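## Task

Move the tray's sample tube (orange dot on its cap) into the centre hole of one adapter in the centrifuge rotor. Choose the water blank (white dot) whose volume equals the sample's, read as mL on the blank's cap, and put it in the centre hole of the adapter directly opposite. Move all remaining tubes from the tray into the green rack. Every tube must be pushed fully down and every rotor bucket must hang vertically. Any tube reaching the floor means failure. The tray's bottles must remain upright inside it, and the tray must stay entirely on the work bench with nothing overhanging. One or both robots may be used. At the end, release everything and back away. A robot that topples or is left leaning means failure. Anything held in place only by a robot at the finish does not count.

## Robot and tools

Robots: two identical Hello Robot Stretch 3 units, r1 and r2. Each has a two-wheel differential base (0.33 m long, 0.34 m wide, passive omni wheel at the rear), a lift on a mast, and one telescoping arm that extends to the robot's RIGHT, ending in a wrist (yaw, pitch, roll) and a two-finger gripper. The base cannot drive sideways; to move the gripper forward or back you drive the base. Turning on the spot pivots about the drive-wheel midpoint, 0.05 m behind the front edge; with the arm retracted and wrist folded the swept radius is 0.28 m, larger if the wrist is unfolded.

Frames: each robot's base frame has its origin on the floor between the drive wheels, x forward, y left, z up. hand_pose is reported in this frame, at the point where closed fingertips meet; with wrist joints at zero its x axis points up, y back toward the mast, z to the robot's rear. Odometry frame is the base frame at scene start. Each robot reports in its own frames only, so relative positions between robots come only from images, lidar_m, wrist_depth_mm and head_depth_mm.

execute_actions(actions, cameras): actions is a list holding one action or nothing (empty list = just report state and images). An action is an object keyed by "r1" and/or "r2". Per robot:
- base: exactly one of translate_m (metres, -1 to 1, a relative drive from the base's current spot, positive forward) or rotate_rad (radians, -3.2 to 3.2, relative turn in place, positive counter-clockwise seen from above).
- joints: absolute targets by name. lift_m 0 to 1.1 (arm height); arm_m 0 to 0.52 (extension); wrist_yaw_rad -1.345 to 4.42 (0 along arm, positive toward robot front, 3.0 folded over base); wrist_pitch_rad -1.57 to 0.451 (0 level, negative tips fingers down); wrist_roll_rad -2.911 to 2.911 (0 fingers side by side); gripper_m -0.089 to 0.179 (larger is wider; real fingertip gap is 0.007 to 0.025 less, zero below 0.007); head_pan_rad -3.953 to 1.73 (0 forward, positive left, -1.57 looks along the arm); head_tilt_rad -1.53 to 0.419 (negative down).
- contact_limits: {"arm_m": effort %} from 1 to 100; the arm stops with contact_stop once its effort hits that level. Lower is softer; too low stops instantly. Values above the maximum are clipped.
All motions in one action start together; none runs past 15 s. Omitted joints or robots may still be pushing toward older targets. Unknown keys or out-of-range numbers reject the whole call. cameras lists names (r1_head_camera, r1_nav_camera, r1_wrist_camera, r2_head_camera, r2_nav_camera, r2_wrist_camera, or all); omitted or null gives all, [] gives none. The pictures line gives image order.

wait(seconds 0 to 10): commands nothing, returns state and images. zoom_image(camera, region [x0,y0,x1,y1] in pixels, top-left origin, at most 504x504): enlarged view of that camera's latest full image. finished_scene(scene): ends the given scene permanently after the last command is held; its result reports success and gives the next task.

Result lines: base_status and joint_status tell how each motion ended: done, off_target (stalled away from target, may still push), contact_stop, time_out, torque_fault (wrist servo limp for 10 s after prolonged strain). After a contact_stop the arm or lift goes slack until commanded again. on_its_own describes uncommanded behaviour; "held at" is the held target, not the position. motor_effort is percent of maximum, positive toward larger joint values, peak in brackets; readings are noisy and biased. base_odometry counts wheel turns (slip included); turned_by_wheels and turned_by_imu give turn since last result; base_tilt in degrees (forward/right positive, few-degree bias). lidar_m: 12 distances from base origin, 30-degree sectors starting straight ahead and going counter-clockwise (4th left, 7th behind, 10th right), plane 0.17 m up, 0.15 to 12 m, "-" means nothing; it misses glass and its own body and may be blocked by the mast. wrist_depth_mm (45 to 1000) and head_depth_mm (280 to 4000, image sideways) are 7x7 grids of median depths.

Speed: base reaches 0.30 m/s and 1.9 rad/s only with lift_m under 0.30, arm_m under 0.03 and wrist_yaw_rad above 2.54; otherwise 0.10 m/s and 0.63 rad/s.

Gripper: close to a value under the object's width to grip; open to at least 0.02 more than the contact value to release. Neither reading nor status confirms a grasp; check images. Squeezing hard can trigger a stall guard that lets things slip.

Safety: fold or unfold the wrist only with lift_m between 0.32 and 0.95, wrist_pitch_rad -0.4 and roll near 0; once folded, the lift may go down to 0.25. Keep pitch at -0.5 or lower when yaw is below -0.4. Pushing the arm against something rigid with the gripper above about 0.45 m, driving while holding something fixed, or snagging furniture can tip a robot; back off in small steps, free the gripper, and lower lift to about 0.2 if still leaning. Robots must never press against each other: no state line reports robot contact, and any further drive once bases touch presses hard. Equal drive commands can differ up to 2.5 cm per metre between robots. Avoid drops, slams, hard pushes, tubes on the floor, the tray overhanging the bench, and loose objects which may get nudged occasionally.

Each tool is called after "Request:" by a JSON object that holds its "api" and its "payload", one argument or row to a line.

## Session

Request:
{"api": "execute_actions", "payload": {
  "actions": []
}}

Scene clock: 0.00 s.
r1.base_odometry: x=+0.000 y=+0.000 heading=+0.000 (m, m, rad; r1's odometry frame)
r1.turned_by_wheels: +0.000 (rad since the last result)
r1.turned_by_imu: +0.000 (rad since the last result)
r1.base_tilt: forward=+0.6 right=+0.2 (deg)
r1.lidar_m: 2.19 3.76 1.26 1.18 1.86 1.83 5.07 1.42 0.93 0.85 0.86 1.07
r1.head_depth_mm: 1670 1683 1700 1711 1723 1744 1772 / 1929 2182 2157 2222 2216 2268 2080 / 1961 2768 3088 3102 3162 2960 2235 / 1958 3010 3824 3845 3885 3302 2226 / 1911 2937 3678 3736 3728 3337 2259 / 1916 2912 3648 3666 3667 3379 2244 / 1939 2842 3596 3577 3602 3384 2236
r1.base_status: not commanded
r1.joint_positions: lift_m=+0.477 arm_m=-0.003 wrist_yaw_rad=+2.987 wrist_pitch_rad=-0.436 wrist_roll_rad=+0.003 gripper_m=+0.037 head_pan_rad=+0.008 head_tilt_rad=-0.021
r1.joint_status: not commanded
r1.motor_effort: left_wheel=+0 right_wheel=+0 lift_m=+29 arm_m=+0 wrist_yaw_rad=+1 wrist_pitch_rad=+4 wrist_roll_rad=+1 gripper_m=+1 head_pan_rad=+0 head_tilt_rad=+2 (%)
r1.hand_pose: x=+0.0128 y=+0.0772 z=+0.4853 quat_wxyz=(+0.206, +0.701, +0.099, +0.676) (m; r1's base frame)
r1.wrist_depth_mm: - - - - - - - / - - - - - - - / - - - - - - - / - - - - - - - / 881 860 933 882 893 891 879 / 732 725 - 722 729 727 736 / 626 629 633 631 635 635 629
r2.base_odometry: x=+0.000 y=+0.000 heading=+0.000 (m, m, rad; r2's odometry frame)
r2.turned_by_wheels: +0.000 (rad since the last result)
r2.turned_by_imu: +0.000 (rad since the last result)
r2.base_tilt: forward=-1.7 right=-1.3 (deg)
r2.lidar_m: 4.47 1.45 1.04 0.99 1.01 1.35 3.03 3.13 3.92 3.70 1.19 1.42
r2.head_depth_mm: 1646 2384 3835 - - 3096 2320 / 1654 2418 3880 - - 3595 2295 / 1669 2414 - - - 3586 2288 / 1680 2436 - - - 3570 2286 / 1683 2468 - - - 3542 2279 / 1681 2451 - - - 3526 2260 / 1686 2463 3025 3029 3069 2990 2228
r2.base_status: not commanded
r2.joint_positions: lift_m=+0.306 arm_m=+0.002 wrist_yaw_rad=+2.991 wrist_pitch_rad=-0.570 wrist_roll_rad=+0.003 gripper_m=+0.037 head_pan_rad=+0.017 head_tilt_rad=+0.008
r2.joint_status: not commanded
r2.motor_effort: left_wheel=+0 right_wheel=+1 lift_m=+27 arm_m=-1 wrist_yaw_rad=-1 wrist_pitch_rad=+4 wrist_roll_rad=+0 gripper_m=+0 head_pan_rad=+1 head_tilt_rad=+1 (%)
r2.hand_pose: x=+0.0091 y=+0.0534 z=+0.2861 quat_wxyz=(+0.250, +0.692, +0.147, +0.661) (m; r2's base frame)
r2.wrist_depth_mm: 856 - 952 - - - - / 895 - 969 939 924 894 864 / 796 745 762 733 730 725 696 / 657 641 632 622 627 600 587 / 568 559 - 550 542 512 525 / 491 - - - - 457 455 / - - - - 416 415 408
pictures: r1_head_camera (sideways: a quarter turn clockwise sets it upright), r1_nav_camera (sideways: a quarter turn counterclockwise sets it upright), r1_wrist_camera, r2_head_camera (sideways: a quarter turn clockwise sets it upright), r2_nav_camera (sideways: a quarter turn counterclockwise sets it upright), r2_wrist_camera
camera_calibration (this result's frames):
r1_head_camera: T_world_to_cam=[[-0.0277189, 0.00673001, -0.999593, 1.32495], [0.0188394, 0.999803, 0.006209, -0.0152766], [0.999438, -0.0186596, -0.0278402, -0.00994581], [0, 0, 0, 1]] pos_world=[0.0469541, 0.00617114, 1.32423]
r1_nav_camera: T_world_to_cam=[[0.0170948, 0.0225465, 0.9996, -1.25787], [0.0209593, -0.999534, 0.0221866, 0.0256353], [0.999634, 0.0205716, -0.0175594, -0.0281464], [0, 0, 0, 1]] pos_world=[0.0491018, 0.0545628, 1.2563]
r1_wrist_camera: T_world_to_cam=[[0.981504, -0.191041, 0.0123556, -0.0145588], [-0.0934498, -0.534442, -0.840023, 0.489925], [0.167082, 0.823332, -0.54241, 0.358494], [0, 0, 0, 1]] pos_world=[0.00017487, -0.0361046, 0.606179]
r2_head_camera: T_world_to_cam=[[0.0548787, -0.00180092, -0.998491, 1.31594], [-0.0286676, 0.999583, -0.00337851, 0.00691353], [0.998081, 0.0288098, 0.0548042, -0.122075], [0, 0, 0, 1]] pos_world=[0.049822, -0.00102379, 1.32067]
r2_nav_camera: T_world_to_cam=[[0.00478915, 0.0159618, 0.999861, -1.26299], [-0.0205694, -0.999659, 0.0160571, 0.0338644], [0.999777, -0.0206435, -0.0044592, -0.0406526], [0, 0, 0, 1]] pos_world=[0.0473887, 0.0531732, 1.26209]
r2_wrist_camera: T_world_to_cam=[[0.989881, -0.134542, -0.0451107, 0.0168311], [-0.124673, -0.672741, -0.729299, 0.279871], [0.0677737, 0.727543, -0.682707, 0.32579], [0, 0, 0, 1]] pos_world=[-0.00384851, -0.0464811, 0.427287]
Images, in order (width x height): r1_head_camera 896x504, r1_nav_camera 672x504, r1_wrist_camera 644x364, r2_head_camera 896x504, r2_nav_camera 672x504, r2_wrist_camera 644x364.

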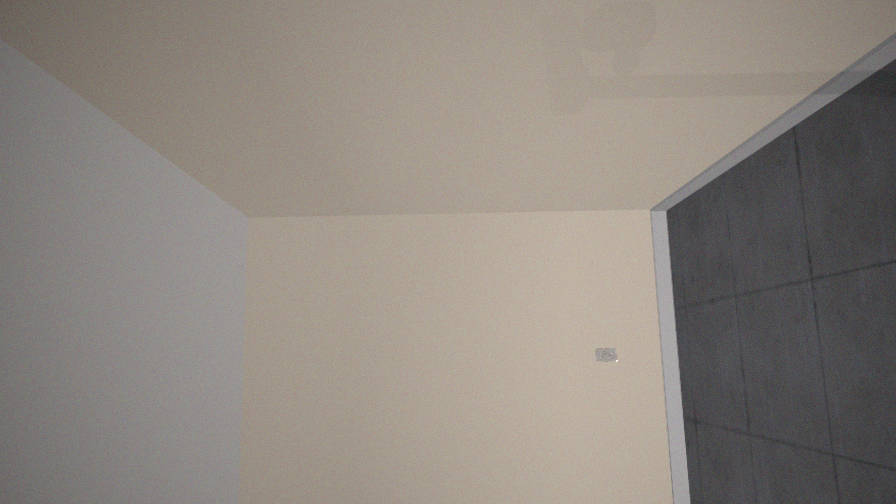

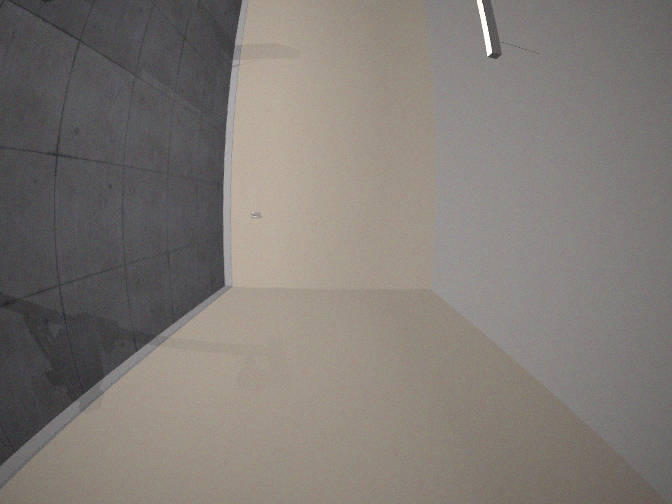

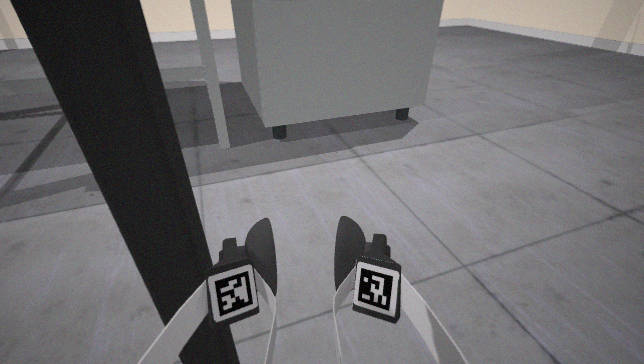

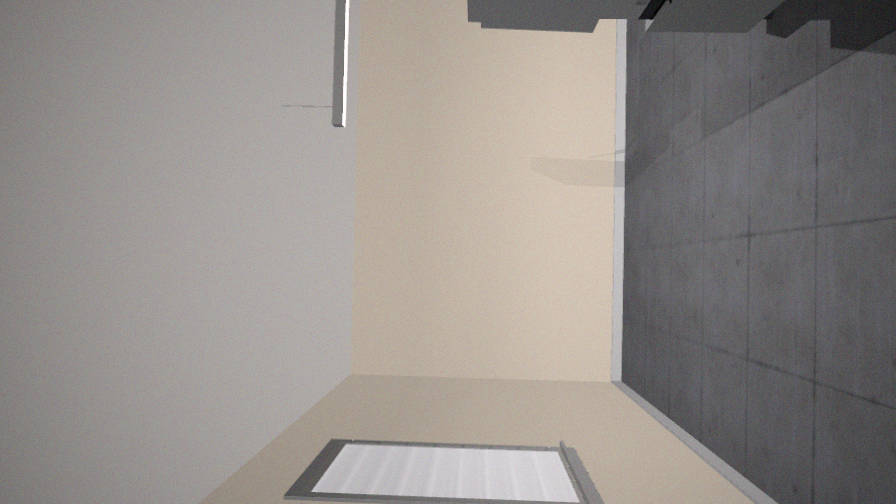

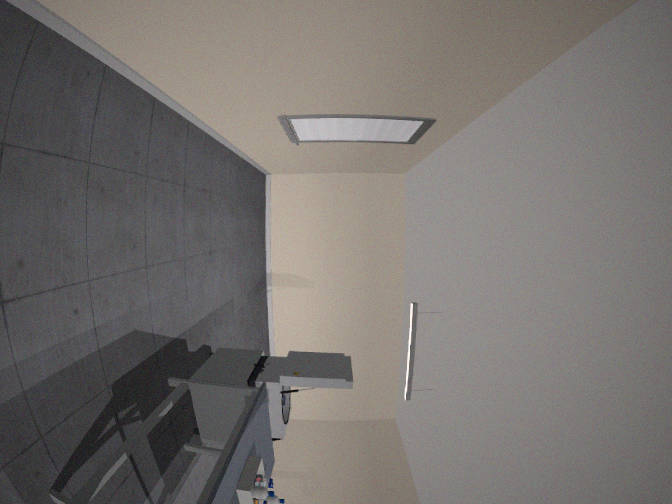

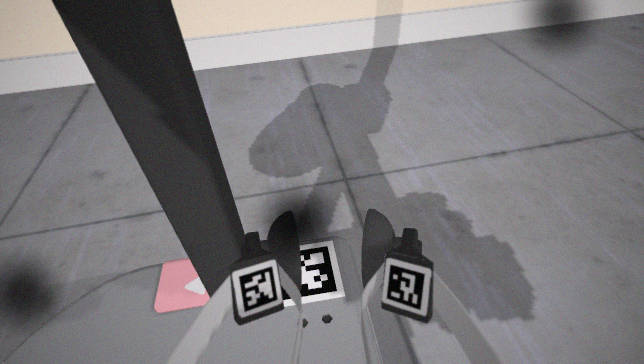

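Request:
{"api": "execute_actions", "payload": {
  "actions": [
    {"r1":{"base":{"rotate_rad":1.75},"joints":{"head_tilt_rad":-0.45,"wrist_pitch_rad":-0.4,"lift_m":0.8}},"r2":{"joints":{"head_pan_rad":-1.0,"head_tilt_rad":-0.4}}}
  ],
  "cameras": ["r1_head_camera","r1_nav_camera","r2_head_camera","r2_nav_camera"]
}}

Scene clock: 6.53 s.
r1.base_odometry: x=+0.000 y=+0.000 heading=+1.750 (m, m, rad; r1's odometry frame)
r1.turned_by_wheels: +1.750 (rad since the last result)
r1.turned_by_imu: +1.767 (rad since the last result)
r1.base_tilt: forward=+0.5 right=+0.2 (deg)
r1.lidar_m: 1.18 1.93 1.83 2.84 1.16 0.87 0.85 0.89 1.26 3.73 3.92 1.19
r1.head_depth_mm: 3389 1605 1729 1298 1356 1505 1356 / 3333 1647 1716 1509 1373 1501 1364 / 3406 3667 3990 2828 2017 1624 1360 / 3435 3725 3918 1373 1994 1630 1363 / 3505 3752 - 1357 2122 1688 1365 / 3514 3729 3977 1383 2162 1671 1376 / 3444 3750 3948 1384 2160 1696 1381
r1.base_status: done
r1.joint_positions: lift_m=+0.800 arm_m=-0.003 wrist_yaw_rad=+2.987 wrist_pitch_rad=-0.421 wrist_roll_rad=+0.003 gripper_m=+0.037 head_pan_rad=+0.008 head_tilt_rad=-0.445
r1.joint_status: all done
r1.motor_effort: left_wheel=-2(7) right_wheel=+3(7) lift_m=+34(35) arm_m=-1(1) wrist_yaw_rad=+0(0) wrist_pitch_rad=+7(7) wrist_roll_rad=+1(1) gripper_m=+0(0) head_pan_rad=+0(0) head_tilt_rad=-2(18) (%)
r1.hand_pose: x=+0.0131 y=+0.0791 z=+0.8118 quat_wxyz=(+0.201, +0.701, +0.094, +0.677) (m; r1's base frame)
r1.wrist_depth_mm: - - - - - - - / - - - - - - - / - - - - - - - / - - - - - - - / - - - - - - - / - - - - - - - / 982 998 982 989 973 962 989
r2.base_odometry: x=+0.000 y=+0.000 heading=+0.000 (m, m, rad; r2's odometry frame)
r2.turned_by_wheels: +0.000 (rad since the last result)
r2.turned_by_imu: +0.001 (rad since the last result)
r2.base_tilt: forward=-1.6 right=-1.3 (deg)
r2.lidar_m: 4.50 1.46 1.04 0.99 1.02 1.35 3.03 3.09 3.92 3.72 1.19 1.43
r2.head_depth_mm: 3158 3325 3550 3663 2390 1761 1391 / 3379 3503 3707 3184 2288 1769 1397 / 3565 3735 - 1669 2390 1763 1392 / 3734 - - 1529 2061 1579 1390 / - - - 1532 2377 1633 1393 / - - - 1648 2364 1703 1391 / - - - 1781 2362 1736 1382
r2.base_status: not commanded
r2.joint_positions: lift_m=+0.306 arm_m=+0.002 wrist_yaw_rad=+2.991 wrist_pitch_rad=-0.570 wrist_roll_rad=+0.003 gripper_m=+0.037 head_pan_rad=-0.993 head_tilt_rad=-0.395
r2.joint_status: all done
r2.motor_effort: left_wheel=+1(0) right_wheel=+0(1) lift_m=+26(26) arm_m=+0(1) wrist_yaw_rad=+1(0) wrist_pitch_rad=+4(4) wrist_roll_rad=+0(0) gripper_m=+1(0) head_pan_rad=-2(25) head_tilt_rad=-2(22) (%)
r2.hand_pose: x=+0.0091 y=+0.0534 z=+0.2861 quat_wxyz=(+0.250, +0.692, +0.147, +0.661) (m; r2's base frame)
r2.wrist_depth_mm: 884 - 960 - - - - / 933 - 980 890 902 885 854 / 810 752 757 752 747 716 724 / 676 652 627 624 609 603 602 / 560 559 - 559 543 526 516 / 498 - - - - 466 451 / - - - - 414 410 402
pictures: r1_head_camera (sideways: a quarter turn clockwise sets it upright), r1_nav_camera (sideways: a quarter turn counterclockwise sets it upright), r2_head_camera (sideways: a quarter turn clockwise sets it upright), r2_nav_camera (sideways: a quarter turn counterclockwise sets it upright)
camera_calibration (this result's frames):
r1_head_camera: T_world_to_cam=[[-0.436415, 0.00328245, -0.899739, 1.19691], [0.0189738, 0.999805, -0.00555567, 0.0000390234], [0.899545, -0.0194961, -0.436392, 0.522423], [0, 0, 0, 1]] pos_world=[0.0524065, 0.00621738, 1.30489]
r1_nav_camera: T_world_to_cam=[[0.426712, 0.0260017, 0.904014, -1.13539], [0.0289817, -0.999466, 0.0150673, 0.0348653], [0.903923, 0.0197705, -0.427238, 0.505669], [0, 0, 0, 1]] pos_world=[0.0263885, 0.0543715, 1.24192]
r2_head_camera: T_world_to_cam=[[-0.188416, 0.283794, -0.940192, 1.24101], [0.831073, 0.556162, 0.00132752, -0.00445818], [0.523276, -0.781118, -0.340643, 0.395574], [0, 0, 0, 1]] pos_world=[0.0305367, -0.0407216, 1.30154]
r2_nav_camera: T_world_to_cam=[[0.229815, -0.323237, 0.917989, -1.15726], [-0.852457, -0.521958, 0.029621, 0.0212924], [0.469577, -0.789353, -0.395499, 0.471566], [0, 0, 0, 1]] pos_world=[0.0626705, 0.009277, 1.24823]
Images, in order (width x height): r1_head_camera 896x504, r1_nav_camera 672x504, r2_head_camera 896x504, r2_nav_camera 672x504.

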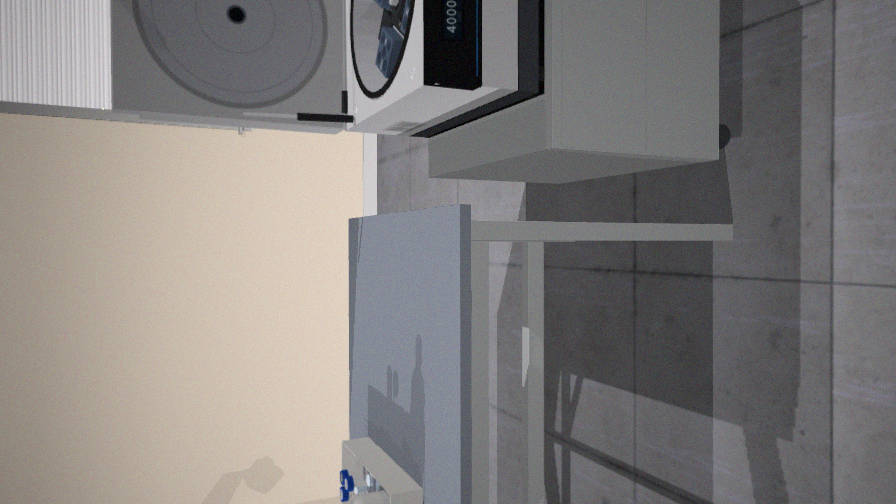

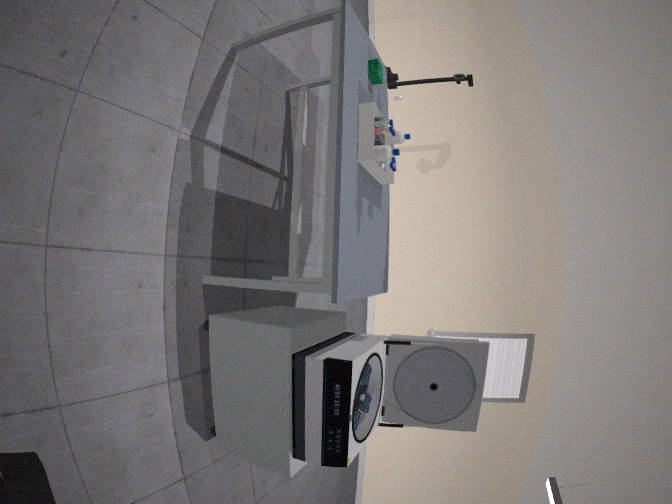

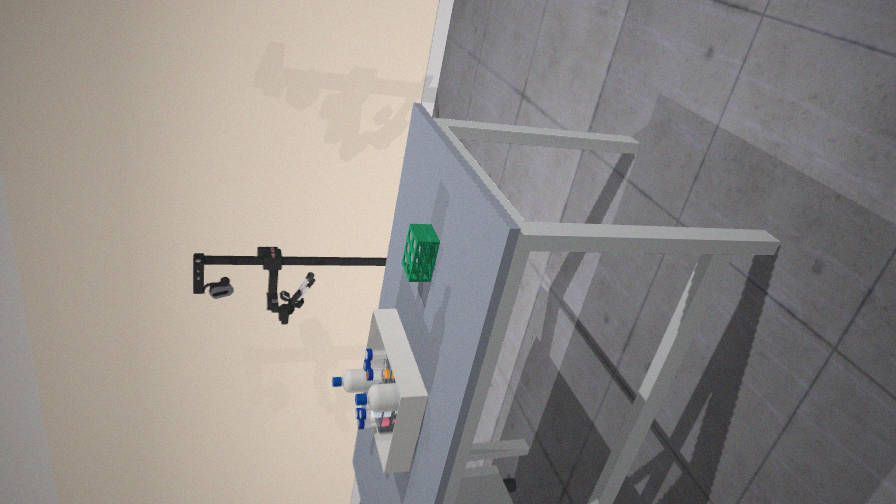

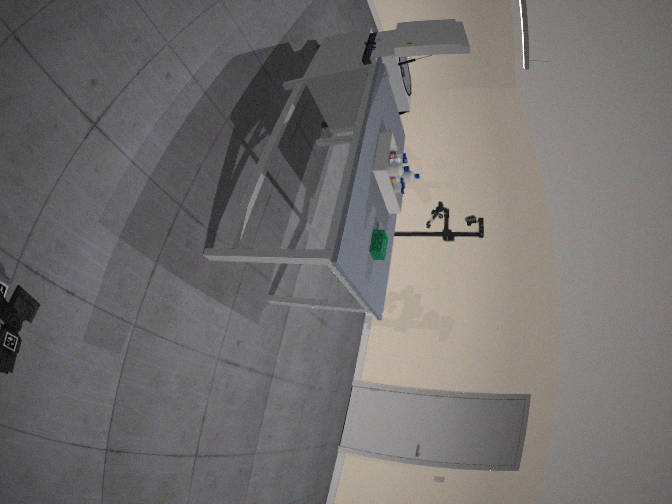

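Request:
{"api": "execute_actions", "payload": {
  "actions": [
    {"r1":{"base":{"rotate_rad":0.565},"joints":{"lift_m":0.9,"wrist_yaw_rad":1.4}},"r2":{"base":{"rotate_rad":-0.605},"joints":{"lift_m":0.5,"wrist_pitch_rad":-0.4}}}
  ],
  "cameras": []
}}

Request:
{"api": "execute_actions", "payload": {
  "actions": [
    {"r1":{"base":{"translate_m":0.8},"joints":{"lift_m":1.1,"wrist_pitch_rad":-1.57,"gripper_m":0.075}},"r2":{"base":{"translate_m":0.85},"joints":{"lift_m":0.9,"wrist_yaw_rad":1.4}}}
  ],
  "cameras": []
}}

Request:
{"api": "execute_actions", "payload": {
  "actions": [
    {"r1":{"base":{"translate_m":0.335},"joints":{"wrist_yaw_rad":0}},"r2":{"base":{"translate_m":0.48},"joints":{"lift_m":1.1,"wrist_pitch_rad":-1.57,"gripper_m":0.075}}}
  ],
  "cameras": []
}}

Request:
{"api": "execute_actions", "payload": {
  "actions": [
    {"r1":{"base":{"rotate_rad":0.96},"joints":{"head_pan_rad":-1.3,"head_tilt_rad":-0.75}},"r2":{"base":{"rotate_rad":0.665},"joints":{"wrist_yaw_rad":0,"head_pan_rad":-1.3,"head_tilt_rad":-0.75}}}
  ]
}}

Scene clock: 25.67 s.
r1.base_odometry: x=+0.000 y=+0.000 heading=+2.315 (m, m, rad; r1's odometry frame)
r1.turned_by_wheels: +0.565 (rad since the last result)
r1.turned_by_imu: +0.570 (rad since the last result)
r1.base_tilt: forward=+0.5 right=+0.2 (deg)
r1.lidar_m: 1.83 5.22 2.45 1.11 0.87 0.85 0.91 1.33 3.70 3.97 1.18 1.18
r1.head_depth_mm: 3422 3670 3884 1365 2103 1681 1361 / 3715 3919 3991 1467 2177 1674 1361 / 3933 - - 1526 2180 1700 1360 / - - 2281 2437 2196 1671 1362 / - - 3445 2658 2190 1685 1365 / - - - 2695 2113 1683 1361 / - - - 3252 2185 1690 1368
r1.base_status: done
r1.joint_positions: lift_m=+0.900 arm_m=-0.003 wrist_yaw_rad=+1.404 wrist_pitch_rad=-0.420 wrist_roll_rad=+0.003 gripper_m=+0.037 head_pan_rad=+0.008 head_tilt_rad=-0.445
r1.joint_status: all done
r1.motor_effort: left_wheel=-2(8) right_wheel=+3(8) lift_m=+34(35) arm_m=-1(1) wrist_yaw_rad=-1(4) wrist_pitch_rad=+6(6) wrist_roll_rad=+1(0) gripper_m=+1(1) head_pan_rad=+0(1) head_tilt_rad=-1(1) (%)
r1.hand_pose: x=+0.1996 y=-0.1796 z=+0.9120 quat_wxyz=(+0.623, +0.559, -0.433, +0.333) (m; r1's base frame)
r1.wrist_depth_mm: - - - - - - - / - - - - - - 879 / - - - - - - 869 / - - - - - - 923 / - - - - - - 986 / - - - - - - - / - - - - - - -
r2.base_odometry: x=+0.000 y=+0.000 heading=-0.605 (m, m, rad; r2's odometry frame)
r2.turned_by_wheels: -0.605 (rad since the last result)
r2.turned_by_imu: -0.608 (rad since the last result)
r2.base_tilt: forward=-1.6 right=-1.3 (deg)
r2.lidar_m: 1.33 3.02 1.60 1.07 0.99 1.00 1.26 2.66 3.08 3.88 3.72 1.19
r2.head_depth_mm: 3282 3489 3781 3706 2412 1773 1391 / 3229 3490 3715 3742 2407 1755 1396 / 3227 3453 3684 3702 2380 1759 1402 / 3202 3386 3666 3659 2395 1759 1389 / 3196 3402 3625 3689 2380 1744 1388 / 3173 3363 3612 3643 2358 1749 1389 / 3140 3382 3577 3638 2241 1747 1385
r2.base_status: done
r2.joint_positions: lift_m=+0.500 arm_m=+0.002 wrist_yaw_rad=+2.991 wrist_pitch_rad=-0.418 wrist_roll_rad=+0.003 gripper_m=+0.037 head_pan_rad=-0.993 head_tilt_rad=-0.395
r2.joint_status: all done
r2.motor_effort: left_wheel=+2(5) right_wheel=-1(5) lift_m=+34(33) arm_m=-1(0) wrist_yaw_rad=-1(0) wrist_pitch_rad=+6(6) wrist_roll_rad=+0(0) gripper_m=+1(0) head_pan_rad=-1(1) head_tilt_rad=-2(1) (%)
r2.hand_pose: x=+0.0124 y=+0.0748 z=+0.5123 quat_wxyz=(+0.199, +0.701, +0.094, +0.678) (m; r2's base frame)
r2.wrist_depth_mm: 739 - - - - - - / 792 - - - - - - / 842 - - - - - - / 863 984 - - - - - / 914 968 975 940 941 906 879 / 818 794 - 779 - 759 733 / 698 703 - 676 661 654 650
pictures: none
No camera images: the call's "cameras" was empty. Leave "cameras" out to get every camera's image.

Scene clock: 35.40 s.
r1.base_odometry: x=-0.542 y=+0.589 heading=+2.315 (m, m, rad; r1's odometry frame)
r1.turned_by_wheels: +0.000 (rad since the last result)
r1.turned_by_imu: +0.000 (rad since the last result)
r1.base_tilt: forward=+0.5 right=+0.2 (deg)
r1.lidar_m: 1.26 1.06 4.43 1.93 1.53 1.51 1.61 2.36 1.46 0.71 0.73 1.18
r1.head_depth_mm: 2882 3080 3275 1111 772 689 1290 / 3024 3193 3400 1067 824 688 1364 / 3141 3384 3737 1285 857 740 1365 / 3398 3731 3992 1286 903 1529 1351 / 3639 3928 - 1210 902 1623 1374 / 3905 - - 1293 942 1696 1367 / - - - 3194 1037 1581 1345
r1.base_status: done
r1.joint_positions: lift_m=+1.100 arm_m=-0.003 wrist_yaw_rad=+1.404 wrist_pitch_rad=-1.563 wrist_roll_rad=+0.003 gripper_m=+0.075 head_pan_rad=+0.008 head_tilt_rad=-0.445
r1.joint_status: all done
r1.motor_effort: left_wheel=-3(5) right_wheel=+3(7) lift_m=+34(36) arm_m=+0(0) wrist_yaw_rad=-2(2) wrist_pitch_rad=-3(6) wrist_roll_rad=+0(0) gripper_m=-1(79) head_pan_rad=+0(0) head_tilt_rad=-1(2) (%)
r1.hand_pose: x=-0.0431 y=-0.1388 z=+0.9821 quat_wxyz=(+0.705, +0.704, -0.063, -0.057) (m; r1's base frame)
r1.wrist_depth_mm: - - - - - 933 722 / - - - - - - 766 / - - - - - - - / - - - - - - - / - - - - - - - / - - - - - - - / - - - - - - -
r2.base_odometry: x=+0.699 y=-0.483 heading=-0.605 (m, m, rad; r2's odometry frame)
r2.turned_by_wheels: +0.000 (rad since the last result)
r2.turned_by_imu: -0.001 (rad since the last result)
r2.base_tilt: forward=-1.7 right=-1.3 (deg)
r2.lidar_m: 0.68 1.42 2.43 1.62 1.50 1.51 1.91 3.70 3.75 3.48 0.53 0.54
r2.head_depth_mm: 2815 2995 3225 3414 2374 1776 1401 / 2794 2969 3202 3384 2399 1757 1391 / 2776 2975 3149 3345 2388 1579 1309 / 2795 2971 3166 3342 991 730 692 / 2747 2943 3136 3305 988 729 1270 / 2719 2926 3152 3287 931 728 1271 / 2713 2933 3084 3279 978 725 1267
r2.base_status: done
r2.joint_positions: lift_m=+0.900 arm_m=+0.002 wrist_yaw_rad=+1.402 wrist_pitch_rad=-0.417 wrist_roll_rad=+0.003 gripper_m=+0.037 head_pan_rad=-0.993 head_tilt_rad=-0.395
r2.joint_status: all done
r2.motor_effort: left_wheel=+2(7) right_wheel=-3(3) lift_m=+33(37) arm_m=-1(1) wrist_yaw_rad=-1(1) wrist_pitch_rad=+5(6) wrist_roll_rad=+0(0) gripper_m=+0(0) head_pan_rad=-2(1) head_tilt_rad=-2(2) (%)
r2.hand_pose: x=+0.1999 y=-0.1850 z=+0.9124 quat_wxyz=(+0.623, +0.558, -0.435, +0.333) (m; r2's base frame)
r2.wrist_depth_mm: - - - 975 - - - / - - 867 776 856 724 800 / - - 742 626 610 604 603 / - - - 589 483 466 459 / - - - - 449 398 381 / - - - - - - 333 / - - - - - - 400
pictures: none
No camera images: the call's "cameras" was empty. Leave "cameras" out to get every camera's image.

Scene clock: 41.43 s.
r1.base_odometry: x=-0.769 y=+0.835 heading=+2.315 (m, m, rad; r1's odometry frame)
r1.turned_by_wheels: +0.000 (rad since the last result)
r1.turned_by_imu: +0.000 (rad since the last result)
r1.base_tilt: forward=+0.5 right=+0.2 (deg)
r1.lidar_m: 0.97 0.77 4.44 2.30 1.81 1.78 1.90 2.80 0.75 0.71 0.92 0.91
r1.head_depth_mm: 2608 2792 2981 3071 757 654 519 / 2763 1038 3142 3154 894 664 542 / 2900 3145 3394 3184 895 689 561 / 3074 3357 3647 3195 866 691 560 / 3335 3591 3990 1299 855 691 561 / 3605 3932 - 3113 898 690 564 / 3778 - - 3206 901 694 579
r1.base_status: done
r1.joint_positions: lift_m=+1.100 arm_m=-0.003 wrist_yaw_rad=+0.004 wrist_pitch_rad=-1.563 wrist_roll_rad=+0.003 gripper_m=+0.075 head_pan_rad=+0.008 head_tilt_rad=-0.445
r1.joint_status: all done
r1.motor_effort: left_wheel=-2(4) right_wheel=+3(7) lift_m=+35(34) arm_m=-1(1) wrist_yaw_rad=-2(1) wrist_pitch_rad=-2(2) wrist_roll_rad=+0(0) gripper_m=+0(2) head_pan_rad=+0(1) head_tilt_rad=-1(2) (%)
r1.hand_pose: x=-0.0217 y=-0.1202 z=+0.9821 quat_wxyz=(+0.502, +0.498, -0.501, -0.498) (m; r1's base frame)
r1.wrist_depth_mm: 338 343 350 - - - - / 349 352 - - - - - / 353 361 - - - - - / 365 370 - - - - - / 373 - - - - - - / 381 - - - - - - / 928 - - - - - -
r2.base_odometry: x=+1.094 y=-0.756 heading=-0.605 (m, m, rad; r2's odometry frame)
r2.turned_by_wheels: +0.000 (rad since the last result)
r2.turned_by_imu: +0.000 (rad since the last result)
r2.base_tilt: forward=-1.8 right=-1.4 (deg)
r2.lidar_m: 0.32 0.67 2.90 1.93 1.78 1.80 2.27 4.09 0.41 0.27 0.25 0.25
r2.head_depth_mm: 2557 2723 2929 3154 998 683 617 / 2564 2731 2904 3069 999 679 580 / 2527 2719 2894 3110 995 729 578 / 2520 2680 2873 3069 989 731 578 / 2511 2684 2840 3041 989 729 576 / 2502 1156 2821 2962 984 671 542 / 2491 1102 2838 3045 980 517 487
r2.base_status: done
r2.joint_positions: lift_m=+1.097 arm_m=+0.002 wrist_yaw_rad=+1.402 wrist_pitch_rad=-1.565 wrist_roll_rad=+0.003 gripper_m=+0.075 head_pan_rad=-0.993 head_tilt_rad=-0.395
r2.joint_status: all done
joint sent to its limit — the command would take r2.lift_m past its upper limit, so that joint was sent only as far as its limit.
r2.motor_effort: left_wheel=+2(6) right_wheel=-2(4) lift_m=+34(33) arm_m=-1(1) wrist_yaw_rad=-1(2) wrist_pitch_rad=-2(5) wrist_roll_rad=+0(0) gripper_m=+1(80) head_pan_rad=-2(1) head_tilt_rad=-2(1) (%)
r2.hand_pose: x=-0.0439 y=-0.1435 z=+0.9798 quat_wxyz=(+0.705, +0.704, -0.062, -0.059) (m; r2's base frame)
r2.wrist_depth_mm: - - - 887 353 351 347 / - - - - 356 361 353 / - - - - - 368 370 / - - - - - 390 378 / - - - - - - 383 / - - - - - - - / - - - - - - -
pictures: none
No camera images: the call's "cameras" was empty. Leave "cameras" out to get every camera's image.

Scene clock: 43.90 s.
r1.base_odometry: x=-0.769 y=+0.835 heading=-3.009 (m, m, rad; r1's odometry frame)
r1.turned_by_wheels: +0.960 (rad since the last result)
r1.turned_by_imu: +0.970 (rad since the last result)
r1.base_tilt: forward=+0.5 right=+0.2 (deg)
r1.lidar_m: 4.43 2.49 1.85 1.78 1.85 2.55 0.89 0.71 0.94 0.91 0.94 0.77
r1.head_depth_mm: 2552 2816 2541 - - - - / 2573 2921 1019 755 608 - - / 2676 2991 877 737 614 558 502 / 2537 2938 978 740 612 546 803 / 2783 3072 1016 790 631 546 1148 / 2859 3171 1016 787 644 546 1169 / 2949 3195 1022 787 644 557 1160
r1.base_status: done
r1.joint_positions: lift_m=+1.100 arm_m=-0.003 wrist_yaw_rad=+0.004 wrist_pitch_rad=-1.563 wrist_roll_rad=+0.003 gripper_m=+0.075 head_pan_rad=-1.293 head_tilt_rad=-0.741
r1.joint_status: all done
r1.motor_effort: left_wheel=-2(6) right_wheel=+3(7) lift_m=+33(34) arm_m=+0(0) wrist_yaw_rad=-2(3) wrist_pitch_rad=-2(3) wrist_roll_rad=+0(1) gripper_m=+0(1) head_pan_rad=-3(37) head_tilt_rad=-3(17) (%)
r1.hand_pose: x=-0.0217 y=-0.1202 z=+0.9821 quat_wxyz=(+0.502, +0.498, -0.501, -0.498) (m; r1's base frame)
r1.wrist_depth_mm: 341 345 349 352 360 363 368 / 346 352 356 360 366 366 375 / - - - - - - - / - - - - - - - / - - - - - - - / - - - - - - - / - - - - - - -
r2.base_odometry: x=+1.094 y=-0.756 heading=+0.060 (m, m, rad; r2's odometry frame)
r2.turned_by_wheels: +0.665 (rad since the last result)
r2.turned_by_imu: +0.670 (rad since the last result)
r2.base_tilt: forward=-1.8 right=-1.4 (deg)
r2.lidar_m: 0.99 2.48 1.83 1.78 1.85 2.57 4.07 0.35 0.26 0.25 0.26 0.36
r2.head_depth_mm: 2408 2695 2618 903 - - - / 2467 2787 2616 822 651 - - / 2493 2854 2617 756 650 557 486 / 2561 2946 1066 581 599 543 496 / 2713 3056 868 762 616 542 1097 / 2813 3164 1061 759 632 542 1119 / 2877 3239 1061 748 647 554 1092
r2.base_status: done
r2.joint_positions: lift_m=+1.097 arm_m=+0.002 wrist_yaw_rad=+0.002 wrist_pitch_rad=-1.566 wrist_roll_rad=+0.003 gripper_m=+0.075 head_pan_rad=-1.293 head_tilt_rad=-0.740
r2.joint_status: all done
r2.motor_effort: left_wheel=-3(6) right_wheel=+2(6) lift_m=+34(34) arm_m=-1(1) wrist_yaw_rad=-1(0) wrist_pitch_rad=-1(2) wrist_roll_rad=+0(0) gripper_m=+1(0) head_pan_rad=-1(16) head_tilt_rad=-4(23) (%)
r2.hand_pose: x=-0.0217 y=-0.1242 z=+0.9798 quat_wxyz=(+0.501, +0.498, -0.501, -0.499) (m; r2's base frame)
r2.wrist_depth_mm: 360 362 358 354 353 349 349 / 372 367 365 367 363 358 358 / - - - - - - - / - - - - - - - / - - - - - - - / - - - - - - - / - - - - - - -
pictures: r1_head_camera (sideways: a quarter turn clockwise sets it upright), r1_nav_camera (sideways: a quarter turn counterclockwise sets it upright), r1_wrist_camera, r2_head_camera (sideways: a quarter turn clockwise sets it upright), r2_nav_camera (sideways: a quarter turn counterclockwise sets it upright), r2_wrist_camera
camera_calibration (this result's frames):
r1_head_camera: T_world_to_cam=[[-0.179809, 0.655834, -0.733179, 0.978186], [0.968021, 0.250517, -0.0133136, 0.00434608], [0.174942, -0.712126, -0.679906, 0.843654], [0, 0, 0, 1]] pos_world=[0.0240887, -0.0418279, 1.29085]
r1_nav_camera: T_world_to_cam=[[0.205909, -0.640282, 0.740027, -0.920232], [-0.954743, -0.297314, 0.00841245, 0.0495344], [0.214634, -0.708267, -0.672525, 0.828997], [0, 0, 0, 1]] pos_world=[0.0588461, 0.0126701, 1.2381]
r1_wrist_camera: T_world_to_cam=[[-0.99919, 0.00230694, 0.0401766, -0.0715779], [0.00745638, 0.991682, 0.128497, 0.0329867], [-0.039546, 0.128693, -0.990896, 1.14872], [0, 0, 0, 1]] pos_world=[-0.0263386, -0.18038, 1.1369]
r2_head_camera: T_world_to_cam=[[-0.177951, 0.613954, -0.769021, 1.01771], [0.958685, 0.284422, 0.00523055, -0.0103164], [0.221938, -0.736318, -0.639202, 0.78588], [0, 0, 0, 1]] pos_world=[0.0165774, -0.0432367, 1.28503]
r2_nav_camera: T_world_to_cam=[[0.202867, -0.653467, 0.729264, -0.911024], [-0.965465, -0.257811, 0.0375587, 0.011663], [0.163469, -0.711699, -0.6832, 0.847744], [0, 0, 0, 1]] pos_world=[0.0574972, 0.0110213, 1.24312]
r2_wrist_camera: T_world_to_cam=[[-0.998911, 0.0285329, -0.0369023, 0.0238462], [0.0215491, 0.983896, 0.177436, -0.0169532], [0.0413708, 0.176448, -0.98344, 1.15631], [0, 0, 0, 1]] pos_world=[-0.0236518, -0.188028, 1.14105]
Images, in order (width x height): r1_head_camera 896x504, r1_nav_camera 672x504, r1_wrist_camera 644x364, r2_head_camera 896x504, r2_nav_camera 672x504, r2_wrist_camera 644x364.

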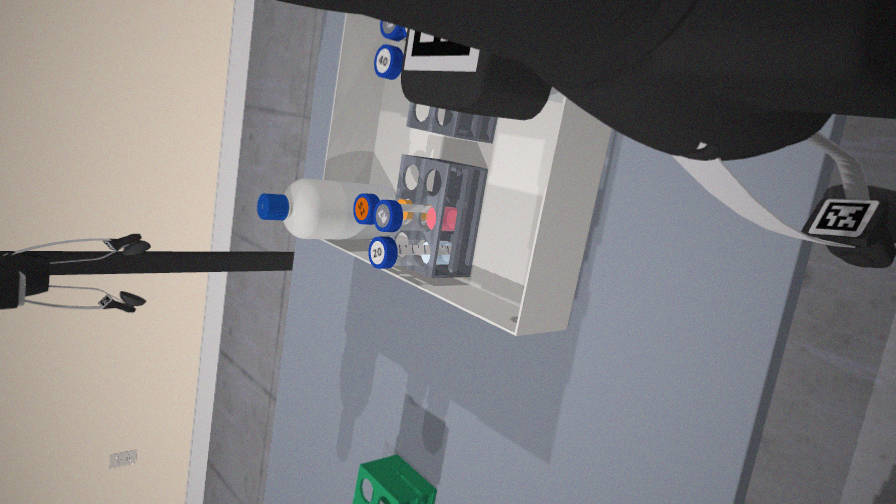

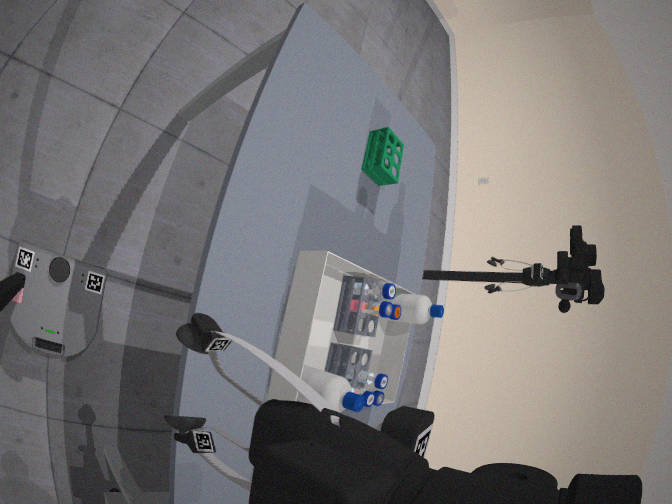

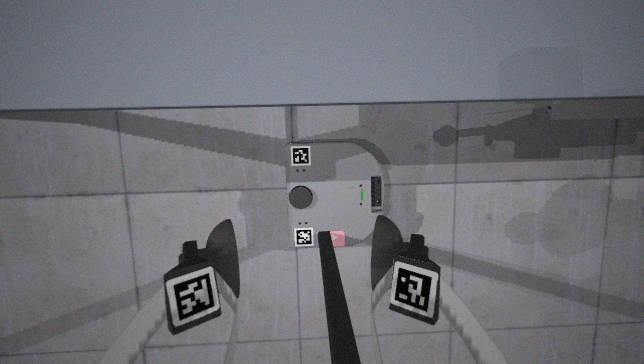

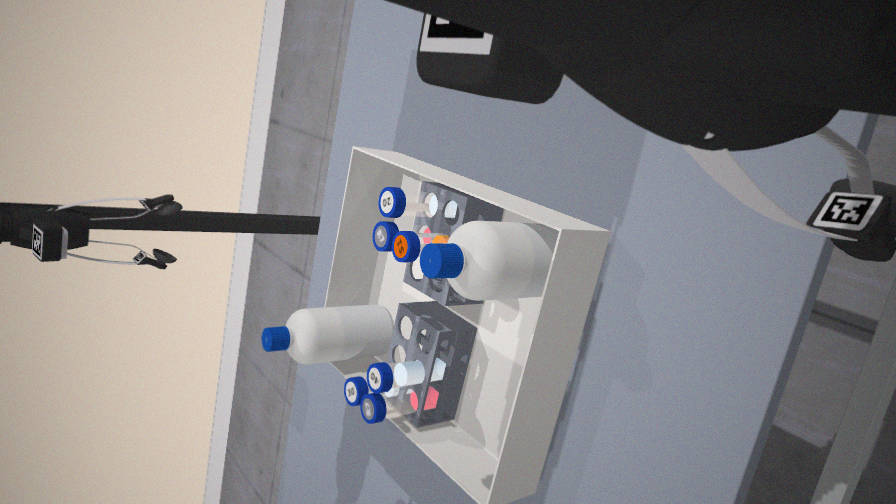

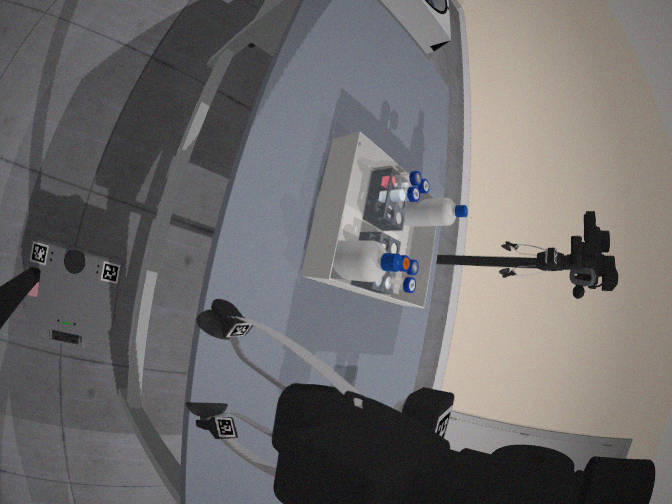

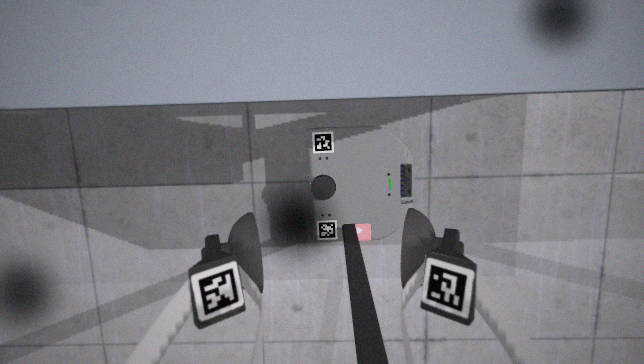

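Request:
{"api": "zoom_image", "payload": {
  "camera": "r1_head_camera",
  "region": [320,0,520,300]
}}

Request:
{"api": "zoom_image", "payload": {
  "camera": "r2_head_camera",
  "region": [320,170,500,440]
}}

Region (320, 0, 520, 300) of r1_head_camera's 896x504 image, scaled by 1.680, with more detail than that image has.

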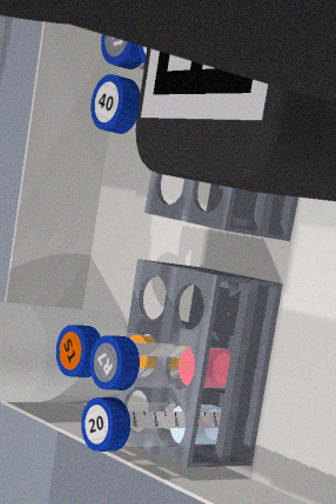

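Region (320, 170, 500, 440) of r2_head_camera's 896x504 image, scaled by 1.867, with more detail than that image has.

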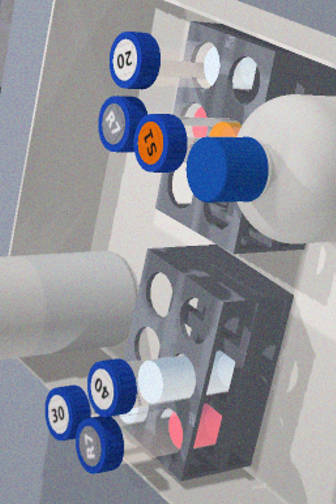

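Request:
{"api": "execute_actions", "payload": {
  "actions": [
    {"r1":{"base":{"translate_m":0.14},"joints":{"arm_m":0.49,"head_pan_rad":-1.45}},"r2":{"base":{"translate_m":-0.17},"joints":{"arm_m":0.36,"wrist_roll_rad":0,"head_pan_rad":-1.45}}}
  ],
  "cameras": []
}}

Request:
{"api": "execute_actions", "payload": {
  "actions": [
    {"r1":{"joints":{"lift_m":1.04,"gripper_m":0.065}}}
  ],
  "cameras": ["r1_head_camera","r1_wrist_camera","r2_head_camera","r2_wrist_camera"]
}}

Scene clock: 63.67 s.
r1.base_odometry: x=-0.907 y=+0.817 heading=-3.009 (m, m, rad; r1's odometry frame)
r1.turned_by_wheels: +0.000 (rad since the last result)
r1.turned_by_imu: -0.001 (rad since the last result)
r1.base_tilt: forward=+0.5 right=+0.3 (deg)
r1.lidar_m: 4.29 2.47 1.85 1.78 1.86 2.54 1.02 0.84 0.94 0.91 0.95 0.64
r1.head_depth_mm: 2590 2889 1020 719 598 548 503 / 2568 2971 959 738 608 547 501 / 2616 3016 783 719 611 546 1112 / 2635 2997 1016 765 616 545 1104 / 2707 3071 1019 789 645 546 1124 / 2609 2983 1011 788 644 543 1129 / 2596 2977 1015 745 644 543 1127
r1.base_status: done
r1.joint_positions: lift_m=+1.100 arm_m=+0.490 wrist_yaw_rad=+0.002 wrist_pitch_rad=-1.563 wrist_roll_rad=+0.003 gripper_m=+0.075 head_pan_rad=-1.443 head_tilt_rad=-0.741
r1.joint_status: all done
r1.motor_effort: left_wheel=-2(3) right_wheel=+2(8) lift_m=+34(34) arm_m=+3(3) wrist_yaw_rad=-1(2) wrist_pitch_rad=-2(2) wrist_roll_rad=+0(0) gripper_m=+0(0) head_pan_rad=-3(16) head_tilt_rad=-3(3) (%)
r1.hand_pose: x=-0.0217 y=-0.6125 z=+0.9821 quat_wxyz=(+0.502, +0.498, -0.502, -0.499) (m; r1's base frame)
r1.wrist_depth_mm: 340 343 343 217 338 336 364 / 348 352 354 305 365 360 374 / 354 358 357 365 374 373 381 / 361 367 374 318 343 314 389 / 370 372 376 291 355 332 398 / 382 384 391 395 - 374 414 / 389 397 396 403 392 299 426
r2.base_odometry: x=+0.924 y=-0.766 heading=+0.060 (m, m, rad; r2's odometry frame)
r2.turned_by_wheels: +0.000 (rad since the last result)
r2.turned_by_imu: +0.002 (rad since the last result)
r2.base_tilt: forward=-1.7 right=-1.4 (deg)
r2.lidar_m: 1.02 2.48 1.84 1.78 1.86 2.58 3.91 0.34 0.26 0.25 0.26 0.36
r2.head_depth_mm: 2476 2717 2600 808 651 543 476 / - - 2609 723 650 543 476 / 2487 2793 2604 806 650 544 486 / 2508 2886 2596 806 649 544 496 / 2489 2820 1056 805 648 544 496 / 2619 2957 1062 752 649 542 927 / 2599 2966 925 710 614 542 1096
r2.base_status: done
r2.joint_positions: lift_m=+1.097 arm_m=+0.360 wrist_yaw_rad=+0.000 wrist_pitch_rad=-1.566 wrist_roll_rad=+0.003 gripper_m=+0.075 head_pan_rad=-1.443 head_tilt_rad=-0.741
r2.joint_status: all done
r2.motor_effort: left_wheel=-2(7) right_wheel=+2(4) lift_m=+33(34) arm_m=+5(8) wrist_yaw_rad=-1(1) wrist_pitch_rad=-1(1) wrist_roll_rad=-2(2) gripper_m=+0(0) head_pan_rad=-1(10) head_tilt_rad=-5(4) (%)
r2.hand_pose: x=-0.0216 y=-0.4817 z=+0.9798 quat_wxyz=(+0.500, +0.498, -0.502, -0.500) (m; r2's base frame)
r2.wrist_depth_mm: 349 363 360 351 345 350 348 / 351 366 364 356 330 357 358 / 352 378 375 371 370 369 370 / 353 385 387 387 379 380 378 / 352 397 399 387 390 386 387 / 419 413 - 401 404 395 397 / 430 428 421 415 415 407 414
pictures: none
No camera images: the call's "cameras" was empty. Leave "cameras" out to get every camera's image.

Scene clock: 65.03 s.
r1.base_odometry: x=-0.907 y=+0.817 heading=-3.009 (m, m, rad; r1's odometry frame)
r1.turned_by_wheels: +0.000 (rad since the last result)
r1.turned_by_imu: +0.000 (rad since the last result)
r1.base_tilt: forward=+0.5 right=+0.2 (deg)
r1.lidar_m: 4.30 2.47 1.84 1.78 1.85 2.54 1.02 0.84 0.94 0.91 0.95 0.64
r1.head_depth_mm: 2584 2932 1018 718 598 545 502 / - 2971 1016 734 609 544 501 / 2646 2984 788 718 614 545 1103 / 2625 2959 1019 763 615 544 1107 / 2627 3045 1017 787 643 545 1116 / 2583 3018 1015 787 644 545 1126 / 2615 3047 1020 745 644 547 1131
r1.base_status: not commanded
r1.joint_positions: lift_m=+1.040 arm_m=+0.490 wrist_yaw_rad=+0.002 wrist_pitch_rad=-1.563 wrist_roll_rad=+0.003 gripper_m=+0.065 head_pan_rad=-1.443 head_tilt_rad=-0.741
r1.joint_status: all done
r1.motor_effort: left_wheel=-2(2) right_wheel=+3(3) lift_m=+23(30) arm_m=+3(3) wrist_yaw_rad=-2(1) wrist_pitch_rad=-2(2) wrist_roll_rad=+0(1) gripper_m=-1(48) head_pan_rad=-3(3) head_tilt_rad=-3(4) (%)
r1.hand_pose: x=-0.0217 y=-0.6125 z=+0.9225 quat_wxyz=(+0.502, +0.498, -0.502, -0.499) (m; r1's base frame)
r1.wrist_depth_mm: 283 290 160 162 298 301 273 / 291 295 296 282 303 311 273 / 299 303 301 305 313 313 287 / 304 309 309 253 311 259 262 / 312 317 288 256 281 268 205 / 321 324 197 201 - 338 274 / 326 330 335 337 342 299 358
r2.base_odometry: x=+0.924 y=-0.766 heading=+0.060 (m, m, rad; r2's odometry frame)
r2.turned_by_wheels: +0.000 (rad since the last result)
r2.turned_by_imu: +0.000 (rad since the last result)
r2.base_tilt: forward=-1.7 right=-1.3 (deg)
r2.lidar_m: 1.03 2.49 1.84 1.78 1.86 2.58 3.92 0.35 0.26 0.25 0.26 0.36
r2.head_depth_mm: 2505 2743 2611 809 651 544 475 / - - 2608 722 651 544 477 / 2489 2784 2586 806 650 543 485 / 2537 2841 2602 808 649 543 496 / 2487 2815 1063 805 648 543 496 / 2614 2958 1059 753 647 542 925 / 2660 2870 928 710 614 541 1095
r2.base_status: not commanded
r2.joint_positions: lift_m=+1.097 arm_m=+0.360 wrist_yaw_rad=+0.000 wrist_pitch_rad=-1.566 wrist_roll_rad=+0.003 gripper_m=+0.075 head_pan_rad=-1.443 head_tilt_rad=-0.741
r2.joint_status: not commanded
r2.motor_effort: left_wheel=-2(1) right_wheel=+2(2) lift_m=+34(34) arm_m=+3(4) wrist_yaw_rad=+2(1) wrist_pitch_rad=-1(1) wrist_roll_rad=-2(2) gripper_m=+0(0) head_pan_rad=-1(1) head_tilt_rad=-3(4) (%)
r2.hand_pose: x=-0.0216 y=-0.4817 z=+0.9798 quat_wxyz=(+0.500, +0.498, -0.502, -0.500) (m; r2's base frame)
r2.wrist_depth_mm: 348 357 361 356 349 347 347 / 348 370 367 355 331 357 356 / 350 377 373 372 371 368 367 / 349 389 385 388 381 382 376 / 349 399 393 393 394 387 386 / 412 408 - 409 403 396 391 / 425 424 416 414 417 413 410
pictures: r1_head_camera (sideways: a quarter turn clockwise sets it upright), r1_wrist_camera, r2_head_camera (sideways: a quarter turn clockwise sets it upright), r2_wrist_camera
camera_calibration (this result's frames):
r1_head_camera: T_world_to_cam=[[-0.0796399, 0.675536, -0.733013, 0.977359], [0.994613, 0.102803, -0.0133195, 0.00419165], [0.0663584, -0.730125, -0.680084, 0.844548], [0, 0, 0, 1]] pos_world=[0.0176248, -0.0440466, 1.29084]
r1_wrist_camera: T_world_to_cam=[[-0.999183, 0.00432218, 0.0401796, -0.0667737], [0.00947645, 0.9916, 0.128992, 0.528413], [-0.0392846, 0.129267, -0.990831, 1.15338], [0, 0, 0, 1]] pos_world=[-0.0264164, -0.672781, 1.07733]
r2_head_camera: T_world_to_cam=[[-0.0840969, 0.633866, -0.768858, 1.01693], [0.990453, 0.137754, 0.00523327, -0.0105138], [0.109231, -0.761077, -0.639399, 0.786824], [0, 0, 0, 1]] pos_world=[0.00998863, -0.0443135, 1.28502]
r2_wrist_camera: T_world_to_cam=[[-0.998855, 0.0304513, -0.0368938, 0.0350059], [0.0234284, 0.983803, 0.177713, 0.33446], [0.0417078, 0.176645, -0.983391, 1.21944], [0, 0, 0, 1]] pos_world=[-0.02373, -0.545516, 1.14103]
Images, in order (width x height): r1_head_camera 896x504, r1_wrist_camera 644x364, r2_head_camera 896x504, r2_wrist_camera 644x364.

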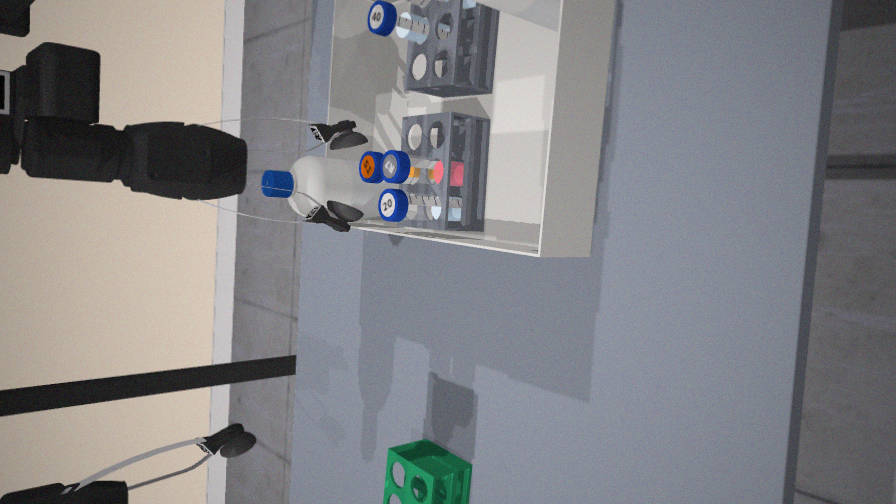

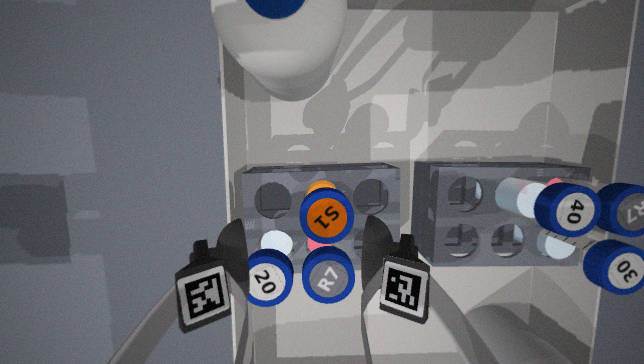

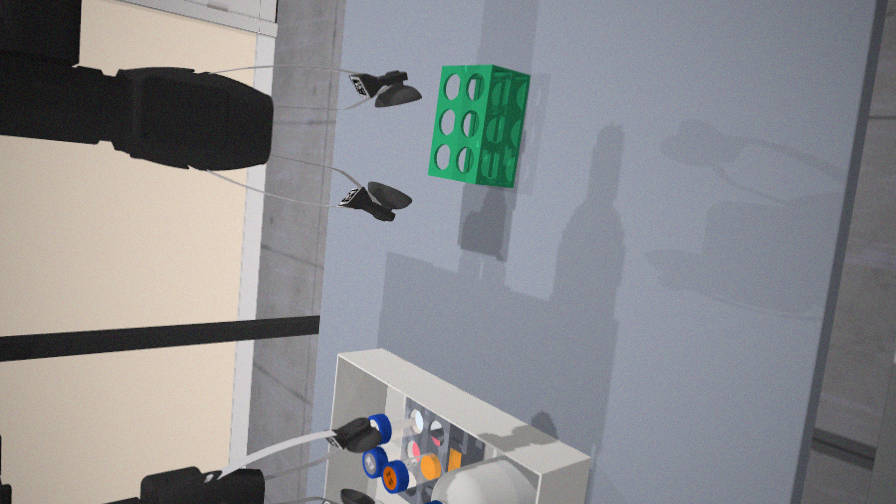

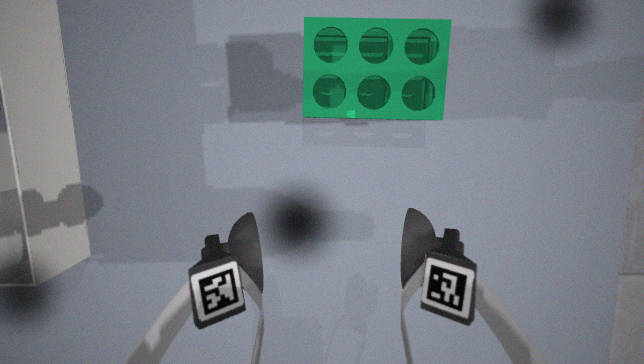

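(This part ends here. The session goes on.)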